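## Task

In plate hotel H1, arrange the plates so that each one sits home in the slot its manifest lists, with its ID label facing the front. Manifest: slot 1 holds B88, slot 2 holds B30, slot 3 stays empty, slot 4 stays empty, slot 5 holds B80, slot 6 holds B33. A plate that stays in place only because the robot is holding it does not count. Finish by releasing everything and moving the gripper away.

## Robot and tools

ROBOT. A single four-axis SCARA-style plate mover: a vertical lift, a shoulder, an elbow and a wrist yaw, with a two-finger gripper that always stays level (it can turn about vertical but never tilt). The fingers point along the gripper's +x axis and close along its y axis. The commanded point, end_effector_position (link pinch), lies midway between the rubber pads, roughly 2-3 cm behind the fingertips. The only camera is cam_wrist (504x504), mounted on the hand.

FRAMES. The scene frame has its origin on the table surface straight below the arm base, +z upward, and +y to the left when facing along +x. Results report the gripper pose in this frame (metres, quaternion wxyz); the reported position may be slightly wrong, especially far from the base. Motion commands, however, are written in the gripper's own axes.

execute_actions. Argument "actions": a list run in order. Each action may carry "rows", "steps" and "until". An empty list simply returns the current state and images.
- rows: up to 15 rows, each applied for one control step (1/30 s). A row is one list of 5 numbers, each between -1 and 1, in the order dx, dy, dz, rz, opening.
- dx, dy, dz, rz are an offset, not a pose: a target relative to the gripper's measured pose at the start of that action (for the first action of a call, the last pose a result reported), expressed in gripper axes. Every row is relative to that same start, not to the preceding row. Scale: 1.0 equals 0.6 m of travel or 180 degrees of turn; rz turns about the gripper z axis from +x toward +y. Each control step the command is clipped to within 70 mm and 16 degrees of the measured pose.
- opening is absolute: +1 fully open (0.140 m), -1 closed (pads still 0.066 m apart). Closing from fully open takes about 0.6 s at minimum.
- steps: integer 1 to 450, at least the number of rows, default 15. After the last row the arm keeps heading for that row's target and the gripper keeps its command. Give long moves enough steps; do not trust a hold to complete a truncated move, send the remainder next time.
- until: ends the action on the first step where all conditions hold (the arm is not stopped). Only device fields from results can be named, here scanner with "code" (an ID string like "b88" or "no_read") or "reads". Numbers require a comparison such as [">=", 2]; strings may use "=" or "!=". Any bad value or unknown name rejects the whole call.

zoom_image: arguments camera ("cam_wrist") and region [x0, y0, x1, y1] in pixels of the latest image, origin top-left, at most 504 by 504. Gives a sharper close-up.

finished_scene: argument scene (1 or 2). Irreversible; closes the current scene after the last command is held, reports success, and presents the next scene's task. Replying without any tool call ends all remaining scenes.

RESULTS. Each result gives end_effector_position and end_effector_quat_wxyz, Joint positions (lift in m, shoulder, elbow, wrist yaw in rad, then pad gap in m), grip_measured (finger opening on the command scale; readings may be offset by about 1 mm consistently within a scene), Hand target (where the controller is currently driving), scanner code and reads, and warnings. "pose unreachable" means the clearance check altered or refused the target; the arm then drifts only a little and waits for new rows. Joint ranges: lift 0.000-0.550 m, shoulder -2.000 to 2.000, elbow -2.800 to 2.800, wrist yaw -12.566 to 12.566 rad.

THE TASK SETUP. H1 has six slots numbered from the bottom. A plate is home when it rests flat on its shelf's two prongs, a short end facing out, behind both front pins and between the side pins. Well A1 is at the labelled short end, in the corner opposite the labelled long side. To identify a plate, lay it flat in nest RD with A1 at the nest's A1-marked corner; once the gripper no longer blocks the fixed scanner beside the nest, the result shows its ID (lower case; never a wrong ID, possibly no_read).

GRIPPING. Inside the range the fingers go to the commanded opening. To hold a plate, command an opening below grip_measured: about 0.04 below grips firmly, less grips lighter. Pads push up to roughly 18 N each; a fast close can squeeze harder and even spring open.

CAUTIONS.
- Keep the elbow joint more than 0.4 rad away from 0, or the arm may fold and fault.
- Load limits: lift 55.8 N, shoulder 8.37 N m, elbow 4.18 N m, wrist yaw 1.39 N m, including carried weight. Reaching one halts the arm for 10 s and drops the rest of the call.
- Ramp moves up gently (e.g. add 0.01 per row, about 6 mm per step) so held plates do not shake loose. Joints decelerate together and stop together on reversal; after big moves the arm may lag its target.
- Brief tugs on a held plate or nudges to loose items can happen.
- Never drop, slam, or shove things hard, and never let anything leave the table.
- Holding a load warms the motors, even while you are composing a reply, since the arm holds its last command meanwhile. MOTOR HOT appears from 85 °C; at 100 °C the brakes engage until cooled (OVER-TEMPERATURE FAULT). Some heat carries into the next scene.

Each tool is called after "Request:" as name([rows], argument=value, ...), one row to a line, values as JSON.

## Session

Request:
execute_actions(actions=[])

Scene clock: 0.00 s.
end_effector_position=(+0.4292, +0.2670, +0.5261) grip_measured=+1.00 end_effector_quat_wxyz=(-0.392, +0.000, +0.000, +0.920)
Joint positions: [0.521 1.002 2.722 0.223 0.14 ]
Motor temperatures (°C, as the motors report them): [34 23 22 23]
Hand target: +0.429, +0.267, +0.526; -0.392, +0.000, +0.000, +0.920
scanner: code=no_read reads=0

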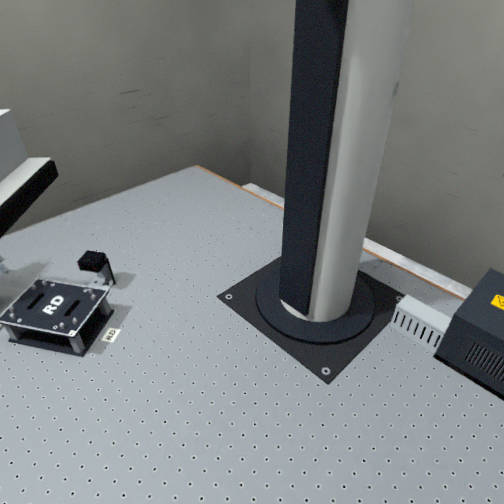

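Request:
execute_actions([
  {"rows":[[-0.008,0.06,0,0.083,1],[-0.031,0.117,0,0.167,1],[-0.068,0.165,0,0.25,1],[-0.117,0.202,0,0.333,1]],"steps":40},
])

Request:
execute_actions([
  {"rows":[[-0.008,0.06,0,0.083,1],[-0.031,0.117,0,0.167,1],[-0.068,0.165,0,0.25,1],[-0.117,0.202,0,0.333,1]],"steps":40},
])

Request:
execute_actions([
  {"rows":[[-0.008,0.06,0,0.083,1],[-0.031,0.117,0,0.167,1],[-0.068,0.165,0,0.25,1],[-0.117,0.202,0,0.333,1]],"steps":40},
])

Scene clock: 5.87 s.
end_effector_position=(+0.5652, +0.2336, +0.5261) grip_measured=+1.00 end_effector_quat_wxyz=(+0.799, -0.000, -0.000, -0.601)
Joint positions: [0.521 0.999 2.728 1.266 0.14 ]
Motor temperatures (°C, as the motors report them): [34 23 22 23]
Hand target: +0.565, +0.234, +0.526; +0.799, -0.000, -0.000, -0.601
Off the commanded pose: 0.000 m, 0 deg.
scanner: code=no_read reads=0

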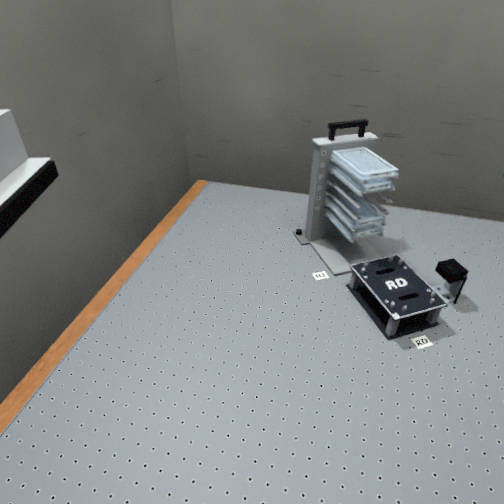

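Scene clock: 7.20 s.
end_effector_position=(+0.6623, +0.3345, +0.5261) grip_measured=+1.00 end_effector_quat_wxyz=(+0.993, -0.000, -0.000, -0.122)
Joint positions: [0.521 0.998 2.731 2.31  0.14 ]
Motor temperatures (°C, as the motors report them): [34 23 22 23]
Hand target: +0.662, +0.335, +0.526; +0.993, -0.000, -0.000, -0.122
Off the commanded pose: 0.000 m, 0 deg.
scanner: code=no_read reads=0

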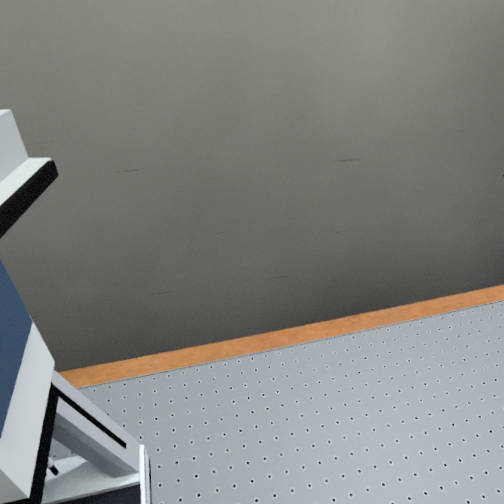

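Scene clock: 8.53 s.
end_effector_position=(+0.6236, +0.4691, +0.5261) grip_measured=+1.00 end_effector_quat_wxyz=(+0.921, -0.000, -0.000, +0.390)
Joint positions: [0.521 1.    2.729 3.357 0.14 ]
Motor temperatures (°C, as the motors report them): [34 23 22 23]
Hand target: +0.624, +0.469, +0.526; +0.921, -0.000, -0.000, +0.390
Off the commanded pose: 0.000 m, 0 deg.
scanner: code=no_read reads=0

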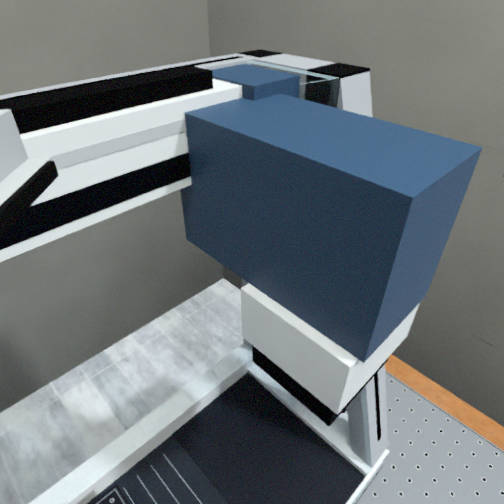

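Request:
execute_actions([
  {"rows":[[-0.008,-0.06,0,-0.083,1],[-0.031,-0.117,0,-0.167,1],[-0.068,-0.165,0,-0.25,1],[-0.117,-0.202,0,-0.333,1],[-0.173,-0.225,0,-0.417,1],[-0.233,-0.233,0,-0.5,1]],"steps":45},
  {"rows":[[0.36,-0.98,-0.15,0,1]],"steps":90},
])

Scene clock: 20.77 s.
end_effector_position=(+0.3732, -0.3013, +0.4362) grip_measured=+1.00 end_effector_quat_wxyz=(+0.927, -0.000, -0.000, -0.375)
Joint positions: [ 0.431 -0.158  0.887  4.785  0.14 ]
Motor temperatures (°C, as the motors report them): [34 23 22 23]
Hand target: +0.373, -0.301, +0.436; +0.927, -0.000, -0.000, -0.375
Off the commanded pose: 0.000 m, 0 deg.
scanner: code=no_read reads=0

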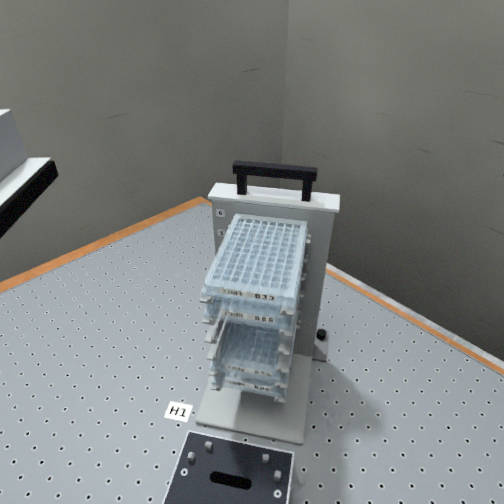

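Request:
zoom_image(camera="cam_wrist", region=[180,190,350,420])

Request:
execute_actions([
  {"rows":[[0,0,-0.25,-0.035,1]],"steps":30},
])

Request:
zoom_image(camera="cam_wrist", region=[130,60,400,400])

Region (180, 190, 350, 420) of cam_wrist's 504x504 image, scaled by 2.191, with more detail than that image has; it fills the left 373 columns of this view, and the rest is white.

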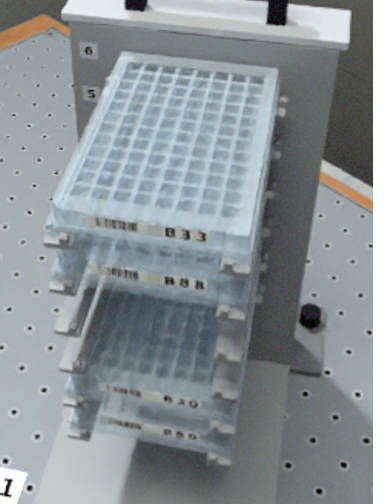

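Scene clock: 25.60 s.
end_effector_position=(+0.3733, -0.3013, +0.2861) grip_measured=+1.00 end_effector_quat_wxyz=(+0.905, -0.000, -0.000, -0.425)
Joint positions: [ 0.281 -0.086  0.87   4.621  0.14 ]
Motor temperatures (°C, as the motors report them): [34 23 22 23]
Hand target: +0.373, -0.301, +0.286; +0.905, -0.000, -0.000, -0.425
Off the commanded pose: 0.000 m, 0 deg.
scanner: code=no_read reads=0

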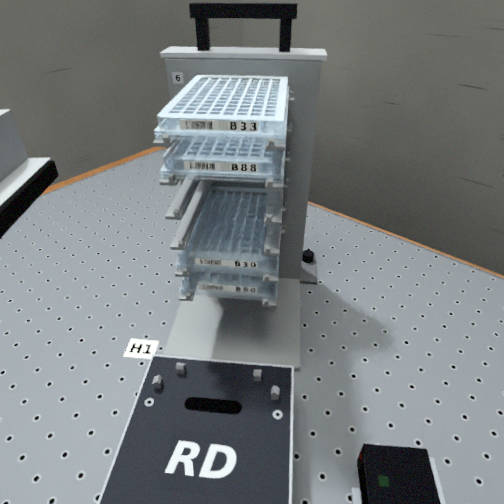

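Region (130, 60, 400, 400) of cam_wrist's 504x504 image, scaled by 1.482, with more detail than that image has; it fills the left 400 columns of this view, and the rest is white.

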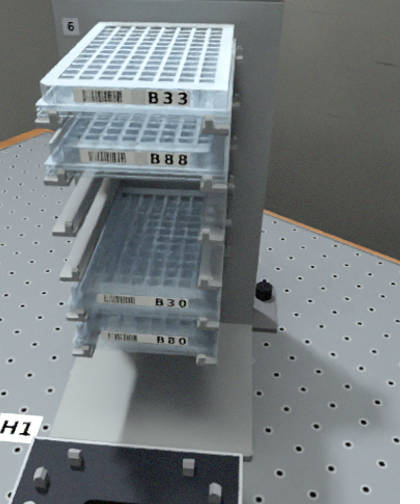

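Request:
execute_actions([
  {"rows":[[0.1,0.06,0,0,1]],"steps":25},
])

Request:
execute_actions([
  {"rows":[[0,0,-0.1,0,1]],"steps":20},
])

Scene clock: 32.73 s.
end_effector_position=(+0.4391, -0.3246, +0.2861) grip_measured=+1.00 end_effector_quat_wxyz=(+0.905, -0.000, -0.000, -0.426)
Joint positions: [ 0.281 -0.004  1.121  4.287  0.14 ]
Motor temperatures (°C, as the motors report them): [35 23 22 23]
Hand target: +0.439, -0.325, +0.286; +0.905, -0.000, -0.000, -0.425
Off the commanded pose: 0.000 m, 0 deg.
scanner: code=no_read reads=0

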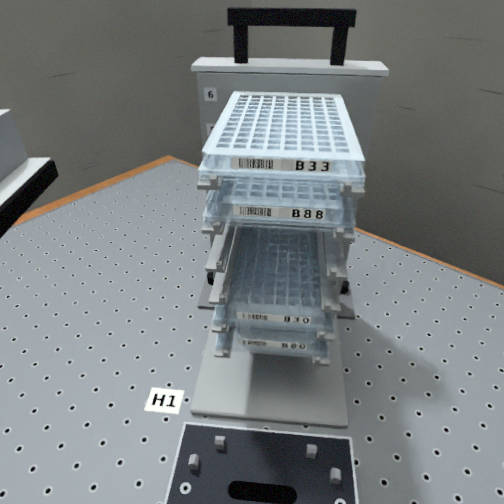

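Scene clock: 33.40 s.
end_effector_position=(+0.4391, -0.3246, +0.2261) grip_measured=+1.00 end_effector_quat_wxyz=(+0.905, -0.000, -0.000, -0.426)
Joint positions: [ 0.221 -0.004  1.121  4.287  0.14 ]
Motor temperatures (°C, as the motors report them): [35 23 22 23]
Hand target: +0.439, -0.325, +0.226; +0.905, -0.000, -0.000, -0.426
Off the commanded pose: 0.000 m, 0 deg.
scanner: code=no_read reads=0

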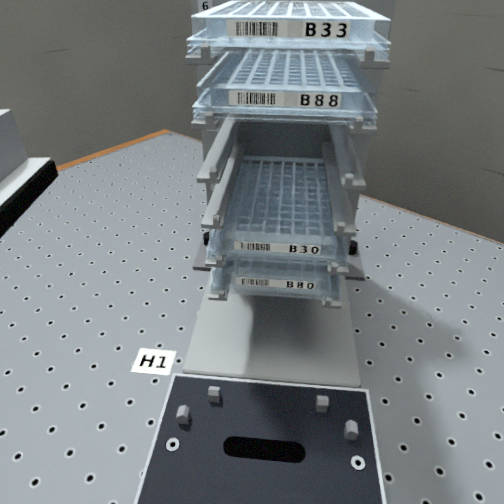

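Request:
execute_actions([
  {"rows":[[0,0.002,0.016,-0.031,0.3]],"steps":15},
  {"rows":[[0.1,0,0,0,0.3]],"steps":20},
])

Scene clock: 43.97 s.
end_effector_position=(+0.4738, -0.3735, +0.2357) grip_measured=+0.30 end_effector_quat_wxyz=(+0.883, -0.000, -0.000, -0.469)
Joint positions: [ 0.231 -0.089  1.413  3.983  0.114]
Motor temperatures (°C, as the motors report them): [35 23 22 23]
Hand target: +0.474, -0.373, +0.236; +0.883, -0.000, -0.000, -0.469
Off the commanded pose: 0.000 m, 0 deg.
scanner: code=no_read reads=0

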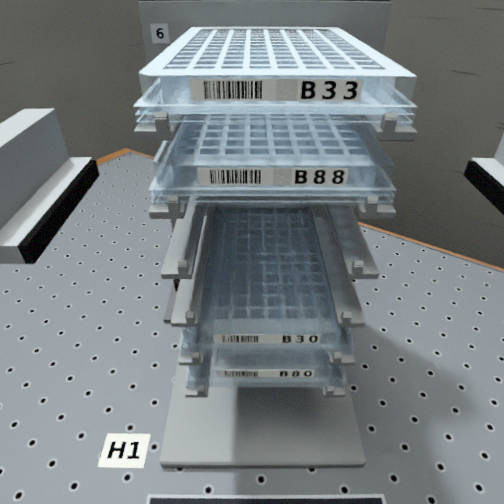

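Request:
execute_actions([
  {"rows":[[0.03,0.003,0.003,0,0],[0.06,0.003,0.003,0,0],[0.1,0.003,0.003,0,0]],"steps":20},
])

Scene clock: 48.17 s.
end_effector_position=(+0.5090, -0.4222, +0.2375) grip_measured=+0.00 end_effector_quat_wxyz=(+0.883, -0.000, -0.000, -0.469)
Joint positions: [ 0.233 -0.241  1.744  3.805  0.103]
Motor temperatures (°C, as the motors report them): [35 23 22 23]
Hand target: +0.509, -0.422, +0.238; +0.883, -0.000, -0.000, -0.469
Off the commanded pose: 0.000 m, 0 deg.
scanner: code=no_read reads=0

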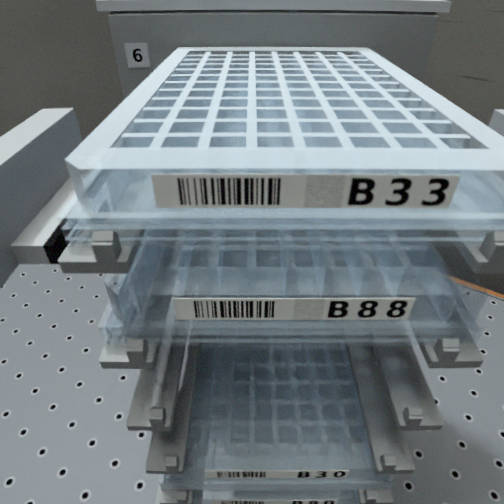

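Request:
execute_actions([
  {"rows":[[0,0,0,0,-0.2],[0,0,0,0,-0.3],[0,0,0,0,-0.4],[0,0,0,0,-0.4],[0,0,0,0,-0.42],[0,0,0,0,-0.44],[0,0,0,0,-0.46],[0,0,0,0,-0.48],[0,0,0,0,-0.5],[0,0,0,0,-0.52]],"steps":18},
  {"rows":[[0,0,0.004,0,-0.52],[0,0,0.008,0,-0.52],[0,0,0.011,0,-0.52]],"steps":12},
])

Scene clock: 66.40 s.
end_effector_position=(+0.5090, -0.4223, +0.2403) grip_measured=-0.52 end_effector_quat_wxyz=(+0.883, -0.000, -0.000, -0.469)
Joint positions: [ 0.235 -0.241  1.744  3.805  0.084]
Motor temperatures (°C, as the motors report them): [35 23 22 23]
Hand target: +0.509, -0.422, +0.241; +0.883, -0.000, -0.000, -0.469
Off the commanded pose: 0.004 m, 0 deg.
TORQUE FAULT: the external load on joint 1 (lift) reached its load limit, and the arm stopped for 10 seconds. The arm's remaining commands of this call were not run. The arm holds where it stopped, with its grip as last carried out, and accepts commands again: back off and push less far. The arm stops again, at the same cost, whenever a joint's load reaches its limit.
scanner: code=no_read reads=0

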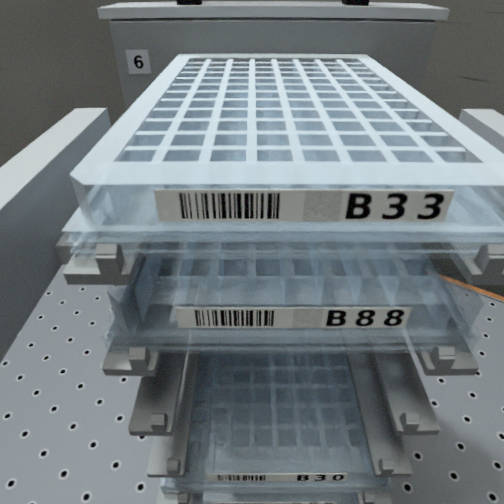

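Request:
execute_actions([
  {"rows":[[0,0,-0.003,0,-0.25]],"steps":10},
  {"rows":[[0,0,-0.009,0,-0.25]],"steps":10},
  {"rows":[[0,0,0,0,-0.35],[0,0,0,0,-0.4],[0,0,0,0,-0.4],[0,0,0,0,-0.42],[0,0,0,0,-0.44],[0,0,0,0,-0.46],[0,0,0,0,-0.48],[0,0,0,0,-0.5],[0,0,0,0,-0.52]],"steps":16},
])

Scene clock: 72.13 s.
end_effector_position=(+0.5089, -0.4223, +0.2330) grip_measured=-0.52 end_effector_quat_wxyz=(+0.883, -0.000, -0.000, -0.469)
Joint positions: [ 0.228 -0.241  1.744  3.805  0.084]
Motor temperatures (°C, as the motors report them): [35 23 22 23]
Hand target: +0.509, -0.422, +0.233; +0.883, -0.000, -0.000, -0.469
Off the commanded pose: 0.000 m, 0 deg.
scanner: code=no_read reads=0

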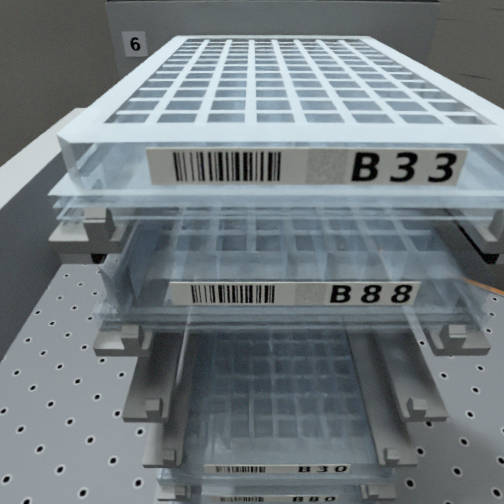

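Request:
execute_actions([
  {"rows":[[0,0,-0.001,0,-0.54],[0,0,-0.001,0,-0.56],[0,0,-0.001,0,-0.58],[0,0,-0.001,0,-0.6],[0,0,-0.001,0,-0.62],[0,0,-0.001,0,-0.64]],"steps":14},
])

Scene clock: 76.87 s.
end_effector_position=(+0.5089, -0.4223, +0.2324) grip_measured=-0.57 end_effector_quat_wxyz=(+0.883, -0.000, -0.000, -0.469)
Joint positions: [ 0.227 -0.241  1.744  3.805  0.082]
Motor temperatures (°C, as the motors report them): [35 23 22 23]
Hand target: +0.509, -0.422, +0.232; +0.883, -0.000, -0.000, -0.469
Off the commanded pose: 0.000 m, 0 deg.
scanner: code=no_read reads=0

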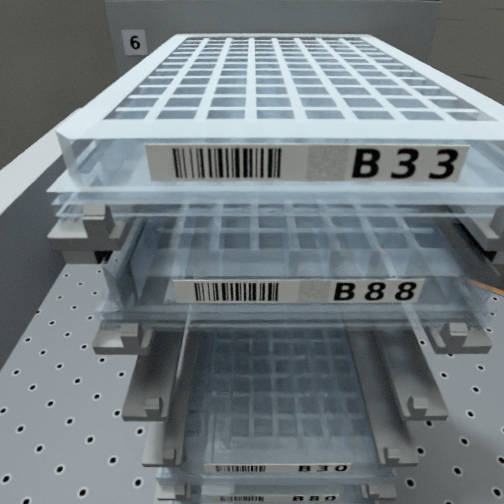

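Request:
execute_actions([
  {"rows":[[0,0,0.003,0,-0.62],[0,0,0.006,0,-0.62],[0,0.001,0.0095,0,-0.62]],"steps":12},
  {"rows":[[-0.005,0,0,0,-0.62],[-0.01,0,0,0,-0.62],[-0.015,0,0,0,-0.62],[-0.02,0,0,0,-0.62]],"steps":12},
])

Scene clock: 79.53 s.
end_effector_position=(+0.5026, -0.4120, +0.2381) grip_measured=-0.57 end_effector_quat_wxyz=(+0.883, -0.000, -0.000, -0.469)
Joint positions: [ 0.233 -0.206  1.673  3.84   0.082]
Motor temperatures (°C, as the motors report them): [35 23 22 23]
Hand target: +0.503, -0.412, +0.238; +0.883, -0.000, -0.000, -0.469
Off the commanded pose: 0.000 m, 0 deg.
scanner: code=no_read reads=0

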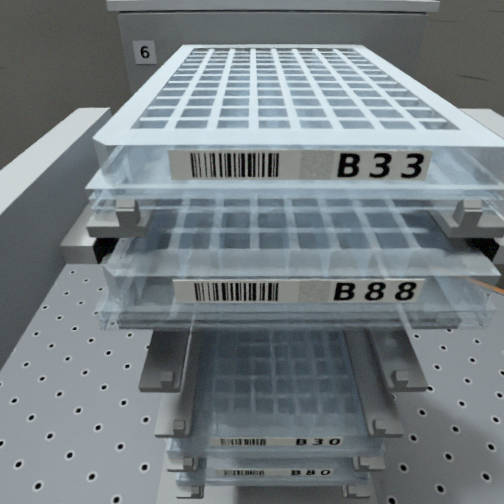

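Request:
execute_actions([
  {"rows":[[-0.015,0,0,0,-0.62],[-0.03,0,0,0,-0.62],[-0.05,0,0,0,-0.62],[-0.07,0,0,0,-0.62],[-0.09,0,0,0,-0.62],[-0.11,0,0,0,-0.62],[-0.13,0,0,0,-0.62],[-0.15,0,0,0,-0.62],[-0.17,0,0,0,-0.62],[-0.19,0,0,0,-0.62],[-0.21,0,0,0,-0.62],[-0.22,0,0,0,-0.62]],"steps":24},
  {"rows":[[0,0,-0.01,0,-0.62],[0,0,-0.025,0,-0.62],[0,0,-0.04,0,-0.62],[0,0,-0.05,0,-0.62]],"steps":14},
  {"rows":[[0.01,0,0,0,-0.62],[0.02,0,0,0,-0.62],[0.035,0,0,0,-0.62],[0.05,0,0,0,-0.62],[0.065,0,0,0,-0.62],[0.08,0,0,0,-0.62]],"steps":16},
])

Scene clock: 84.73 s.
end_effector_position=(+0.4555, -0.3424, +0.2081) grip_measured=-0.57 end_effector_quat_wxyz=(+0.883, -0.000, -0.000, -0.469)
Joint positions: [0.203 0.002 1.238 4.067 0.082]
Motor temperatures (°C, as the motors report them): [35 23 22 23]
Hand target: +0.455, -0.342, +0.208; +0.883, -0.000, -0.000, -0.469
Off the commanded pose: 0.000 m, 0 deg.
scanner: code=no_read reads=0

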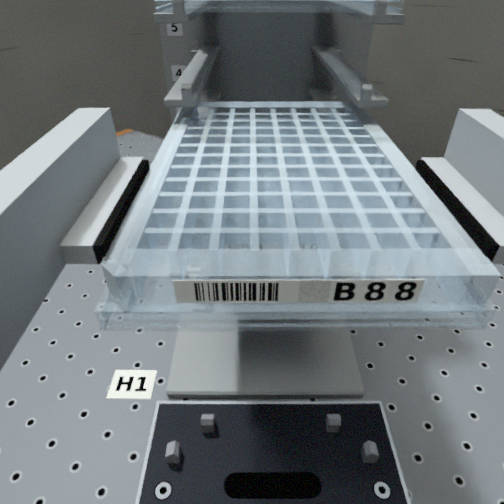

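Request:
execute_actions([
  {"rows":[[0.01,0,0,0,-0.62],[0.02,0,0,0,-0.62],[0.03,0,0,0,-0.62],[0.04,0,0,0,-0.62],[0.05,0,0,0,-0.62],[0.06,0,0,0,-0.62],[0.07,0,0,0,-0.62],[0.08,0,0,0,-0.62],[0.09,0,0,0,-0.62],[0.1,0,0,0,-0.62],[0.11,0,0,0,-0.62],[0.12,0,0,0,-0.62],[0.13,0,0,0,-0.62],[0.14,0,0,0,-0.62]],"steps":24},
])

Scene clock: 89.90 s.
end_effector_position=(+0.5026, -0.4121, +0.2081) grip_measured=-0.57 end_effector_quat_wxyz=(+0.883, -0.000, -0.000, -0.469)
Joint positions: [ 0.203 -0.207  1.673  3.84   0.082]
Motor temperatures (°C, as the motors report them): [35 23 22 23]
Hand target: +0.503, -0.412, +0.208; +0.883, -0.000, -0.000, -0.469
Off the commanded pose: 0.000 m, 0 deg.
scanner: code=no_read reads=0

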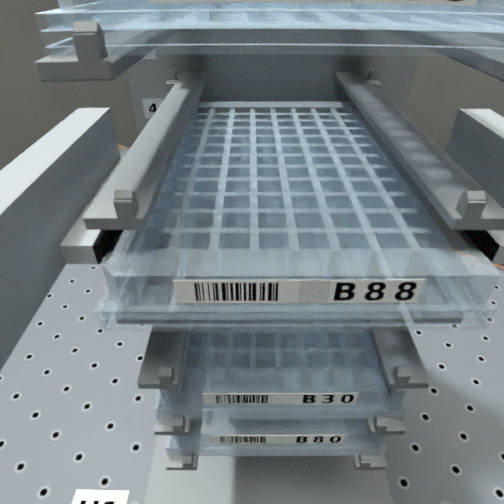

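Request:
execute_actions([
  {"rows":[[0,0,0.003,0,-0.62]],"steps":8},
])

Scene clock: 93.97 s.
end_effector_position=(+0.5026, -0.4121, +0.2099) grip_measured=-0.57 end_effector_quat_wxyz=(+0.883, -0.000, -0.000, -0.469)
Joint positions: [ 0.205 -0.207  1.673  3.84   0.082]
Motor temperatures (°C, as the motors report them): [35 23 22 23]
Hand target: +0.503, -0.412, +0.210; +0.883, -0.000, -0.000, -0.469
Off the commanded pose: 0.000 m, 0 deg.
scanner: code=no_read reads=0

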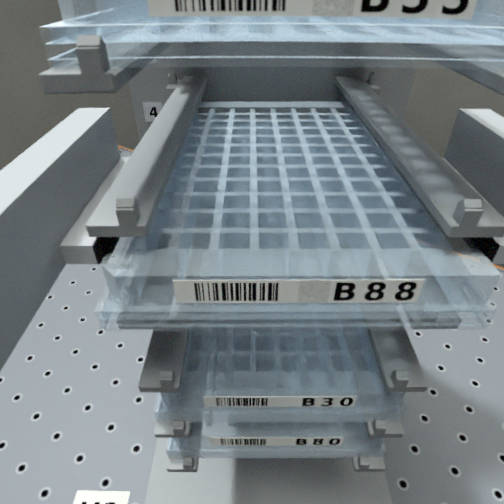

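Request:
execute_actions([
  {"rows":[[0.007,0,0,0,-0.62],[0.014,0,0,0,-0.62],[0.021,0,0,0,-0.62]],"steps":10},
  {"rows":[[0,0,-0.003,0,-0.62],[0,0,-0.006,0,-0.62],[0,0,-0.009,0,-0.62]],"steps":10},
  {"rows":[[0,0,0,0,-0.2]],"steps":10},
  {"rows":[[-0.12,0,0,0,-0.2]],"steps":14},
  {"rows":[[0,0,-0.14,0,-0.2]],"steps":18},
  {"rows":[[0.04,0,0,0,-0.2],[0.08,0,0,0,-0.2],[0.12,0,0,0,-0.2]],"steps":16},
])

Scene clock: 102.37 s.
end_effector_position=(+0.5094, -0.4224, +0.1204) grip_measured=-0.20 end_effector_quat_wxyz=(+0.883, -0.000, -0.000, -0.469)
Joint positions: [ 0.115 -0.241  1.746  3.802  0.096]
Motor temperatures (°C, as the motors report them): [35 23 22 23]
Hand target: +0.509, -0.422, +0.120; +0.883, -0.000, -0.000, -0.469
Off the commanded pose: 0.000 m, 0 deg.
scanner: code=no_read reads=0

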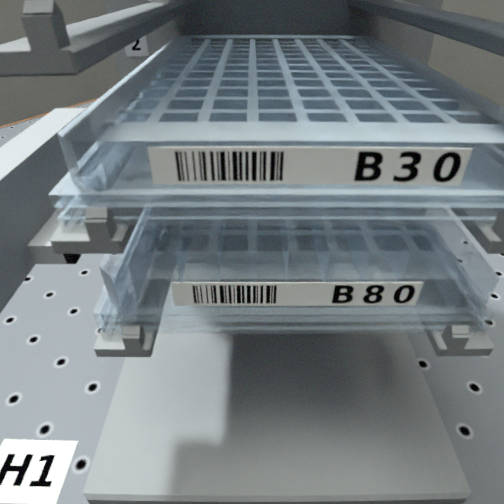

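Request:
execute_actions([
  {"rows":[[0,0,-0.001,0,-0.4],[0,0,-0.001,0,-0.5],[0,0,-0.001,0,-0.5],[0,0,-0.001,0,-0.5],[0,0,-0.001,0,-0.52],[0,0,-0.001,0,-0.54],[0,0,-0.001,0,-0.56],[0,0,-0.001,0,-0.58],[0,0,-0.001,0,-0.6],[0,0,-0.001,0,-0.62]],"steps":16},
  {"rows":[[0,0,0.003,0,-0.62],[0,0,0.006,0,-0.62],[0,0,0.0095,0,-0.62]],"steps":10},
  {"rows":[[-0.007,0,0,0,-0.62],[-0.015,0,0,0,-0.62],[-0.03,0,0,0,-0.62],[-0.05,0,0,0,-0.62],[-0.07,0,0,0,-0.62],[-0.09,0,0,0,-0.62],[-0.11,0,0,0,-0.62],[-0.13,0,0,0,-0.62],[-0.15,0,0,0,-0.62],[-0.17,0,0,0,-0.62],[-0.19,0,0,0,-0.62],[-0.21,0,0,0,-0.62],[-0.23,0,0,0,-0.62]],"steps":24},
  {"rows":[[0,0,0.01,0,-0.62],[0,0,0.025,0,-0.62],[0,0,0.045,0,-0.62],[0,0,0.07,0,-0.62],[0,0,0.095,0,-0.62],[0,0,0.12,0,-0.62],[0,0,0.145,0,-0.62],[0,0,0.17,0,-0.62],[0,0,0.1875,0,-0.62]],"steps":20},
])

Request:
execute_actions([
  {"rows":[[0.01,0,0,0,-0.62],[0.025,0,0,0,-0.62],[0.04,0,0,0,-0.62],[0.055,0,0,0,-0.62],[0.07,0,0,0,-0.62],[0.085,0,0,0,-0.62],[0.1,0,0,0,-0.62],[0.115,0,0,0,-0.62],[0.13,0,0,0,-0.62],[0.145,0,0,0,-0.62],[0.16,0,0,0,-0.62],[0.175,0,0,0,-0.62],[0.19,0,0,0,-0.62],[0.205,0,0,0,-0.62],[0.21,0,0,0,-0.62]],"steps":24},
])

Scene clock: 110.67 s.
end_effector_position=(+0.4320, -0.3080, +0.2380) grip_measured=-0.57 end_effector_quat_wxyz=(+0.883, -0.000, -0.000, -0.469)
Joint positions: [0.233 0.093 1.047 4.166 0.082]
Motor temperatures (°C, as the motors report them): [35 23 22 23]
Hand target: +0.432, -0.308, +0.238; +0.883, -0.000, -0.000, -0.469
Off the commanded pose: 0.000 m, 0 deg.
scanner: code=no_read reads=0

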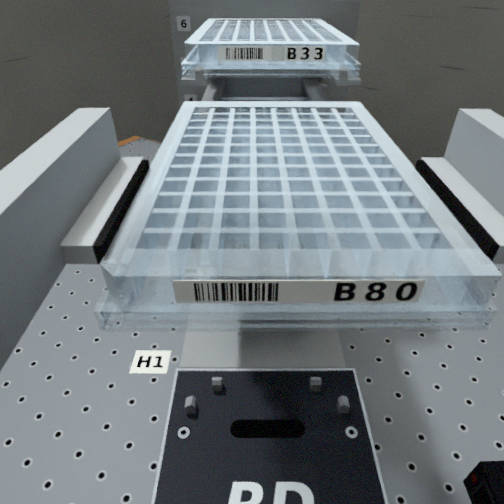

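Scene clock: 111.47 s.
end_effector_position=(+0.5026, -0.4125, +0.2380) grip_measured=-0.57 end_effector_quat_wxyz=(+0.883, -0.000, -0.000, -0.469)
Joint positions: [ 0.233 -0.208  1.675  3.839  0.082]
Motor temperatures (°C, as the motors report them): [35 23 22 23]
Hand target: +0.503, -0.412, +0.238; +0.883, -0.000, -0.000, -0.469
Off the commanded pose: 0.000 m, 0 deg.
scanner: code=no_read reads=0

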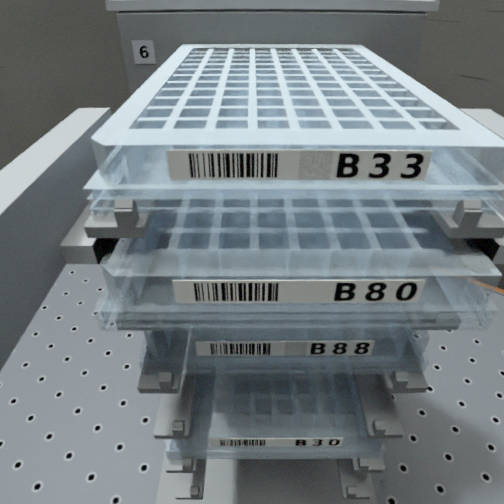

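Place, go to slot 4.

Request:
execute_actions([
  {"rows":[[0.007,0.0005,0,0,-0.62],[0.014,0.0005,0,0,-0.62],[0.0205,0.0005,0,0,-0.62]],"steps":10},
  {"rows":[[0,0,-0.003,0,-0.62],[0,0,-0.006,0,-0.62],[0,0,-0.009,0,-0.62]],"steps":10},
  {"rows":[[0,0,0,0,-0.2]],"steps":10},
  {"rows":[[-0.12,0,0,0,-0.2]],"steps":14},
  {"rows":[[0,0,-0.0475,0,-0.2]],"steps":12},
  {"rows":[[0.04,0,0,0,-0.2],[0.08,0,0,0,-0.2],[0.12,0,0,0,-0.2]],"steps":16},
])

Scene clock: 115.97 s.
end_effector_position=(+0.5097, -0.4225, +0.2040) grip_measured=-0.20 end_effector_quat_wxyz=(+0.883, -0.000, -0.000, -0.469)
Joint positions: [ 0.199 -0.242  1.748  3.801  0.096]
Motor temperatures (°C, as the motors report them): [35 23 22 23]
Hand target: +0.510, -0.422, +0.204; +0.883, -0.000, -0.000, -0.469
Off the commanded pose: 0.000 m, 0 deg.
scanner: code=no_read reads=0

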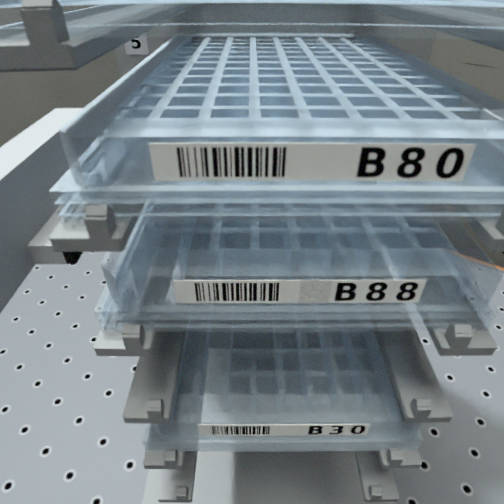

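Good. Carry to slot 1 (drop .084).

Request:
execute_actions([
  {"rows":[[0,0,0,0,-0.4],[0,0,0,0,-0.5],[0,0,0,0,-0.5],[0,0,0,0,-0.5],[0,0,0,0,-0.52],[0,0,0,0,-0.54],[0,0,0,0,-0.56],[0,0,0,0,-0.58],[0,0,0,0,-0.6],[0,0,0,0,-0.62]],"steps":16},
  {"rows":[[0,0,0.003,0,-0.62],[0,0,0.006,0,-0.62],[0,0,0.0095,0,-0.62]],"steps":10},
  {"rows":[[-0.007,0,0,0,-0.62],[-0.015,0,0,0,-0.62],[-0.03,0,0,0,-0.62],[-0.05,0,0,0,-0.62],[-0.07,0,0,0,-0.62],[-0.09,0,0,0,-0.62],[-0.11,0,0,0,-0.62],[-0.13,0,0,0,-0.62],[-0.15,0,0,0,-0.62],[-0.17,0,0,0,-0.62],[-0.19,0,0,0,-0.62],[-0.21,0,0,0,-0.62],[-0.23,0,0,0,-0.62]],"steps":24},
  {"rows":[[0,0,-0.01,0,-0.62],[0,0,-0.025,0,-0.62],[0,0,-0.045,0,-0.62],[0,0,-0.07,0,-0.62],[0,0,-0.095,0,-0.62],[0,0,-0.12,0,-0.62],[0,0,-0.14,0,-0.62]],"steps":18},
  {"rows":[[0.01,0,0,0,-0.62],[0.025,0,0,0,-0.62],[0.04,0,0,0,-0.62],[0.055,0,0,0,-0.62],[0.07,0,0,0,-0.62],[0.085,0,0,0,-0.62],[0.1,0,0,0,-0.62],[0.115,0,0,0,-0.62],[0.13,0,0,0,-0.62],[0.145,0,0,0,-0.62],[0.16,0,0,0,-0.62],[0.175,0,0,0,-0.62],[0.19,0,0,0,-0.62],[0.205,0,0,0,-0.62],[0.21,0,0,0,-0.62]],"steps":24},
])

Scene clock: 125.20 s.
end_effector_position=(+0.5030, -0.4126, +0.1257) grip_measured=-0.57 end_effector_quat_wxyz=(+0.883, -0.000, -0.000, -0.469)
Joint positions: [ 0.121 -0.208  1.677  3.838  0.082]
Motor temperatures (°C, as the motors report them): [35 23 22 23]
Hand target: +0.503, -0.413, +0.126; +0.883, -0.000, -0.000, -0.469
Off the commanded pose: 0.000 m, 0 deg.
scanner: code=no_read reads=0

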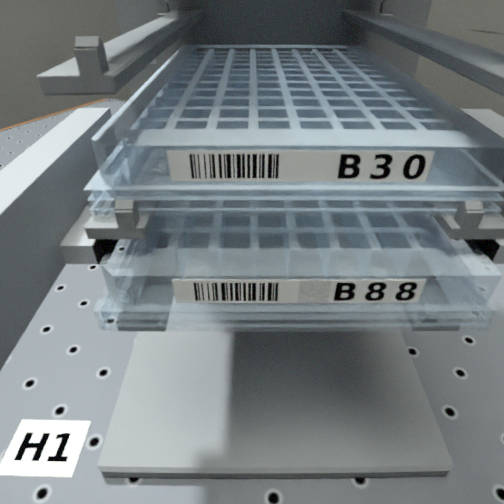

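Request:
execute_actions([
  {"rows":[[0.007,0,0,0,-0.62],[0.014,0,0,0,-0.62],[0.02,0,0,0,-0.62]],"steps":10},
  {"rows":[[0,0,-0.003,0,-0.62],[0,0,-0.006,0,-0.62],[0,0,-0.009,0,-0.62]],"steps":10},
  {"rows":[[0,0,0,0,-0.2]],"steps":10},
  {"rows":[[-0.14,0,0,0,-0.2]],"steps":14},
  {"rows":[[-0.1,0,0.2,0,0.3]],"steps":18},
])

Request:
zoom_image(camera="cam_wrist", region=[150,0,410,340])

Scene clock: 129.90 s.
end_effector_position=(+0.4288, -0.3031, +0.2404) grip_measured=+0.30 end_effector_quat_wxyz=(+0.883, -0.000, -0.000, -0.469)
Joint positions: [0.235 0.106 1.021 4.179 0.114]
Motor temperatures (°C, as the motors report them): [35 23 22 23]
Hand target: +0.429, -0.303, +0.240; +0.883, -0.000, -0.000, -0.469
Off the commanded pose: 0.000 m, 0 deg.
scanner: code=no_read reads=0

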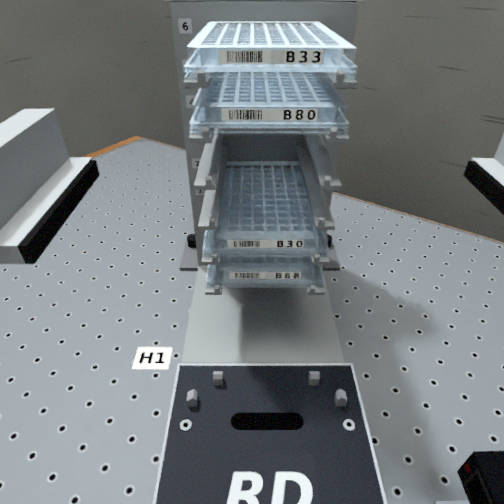

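Region (150, 0, 410, 340) of cam_wrist's 504x504 image, scaled by 1.482, with more detail than that image has; it fills the left 385 columns of this view, and the rest is white.

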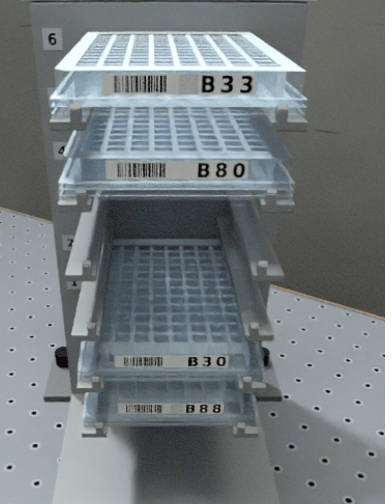

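Request:
finished_scene(scene=1)

The scene is finished: the task was done.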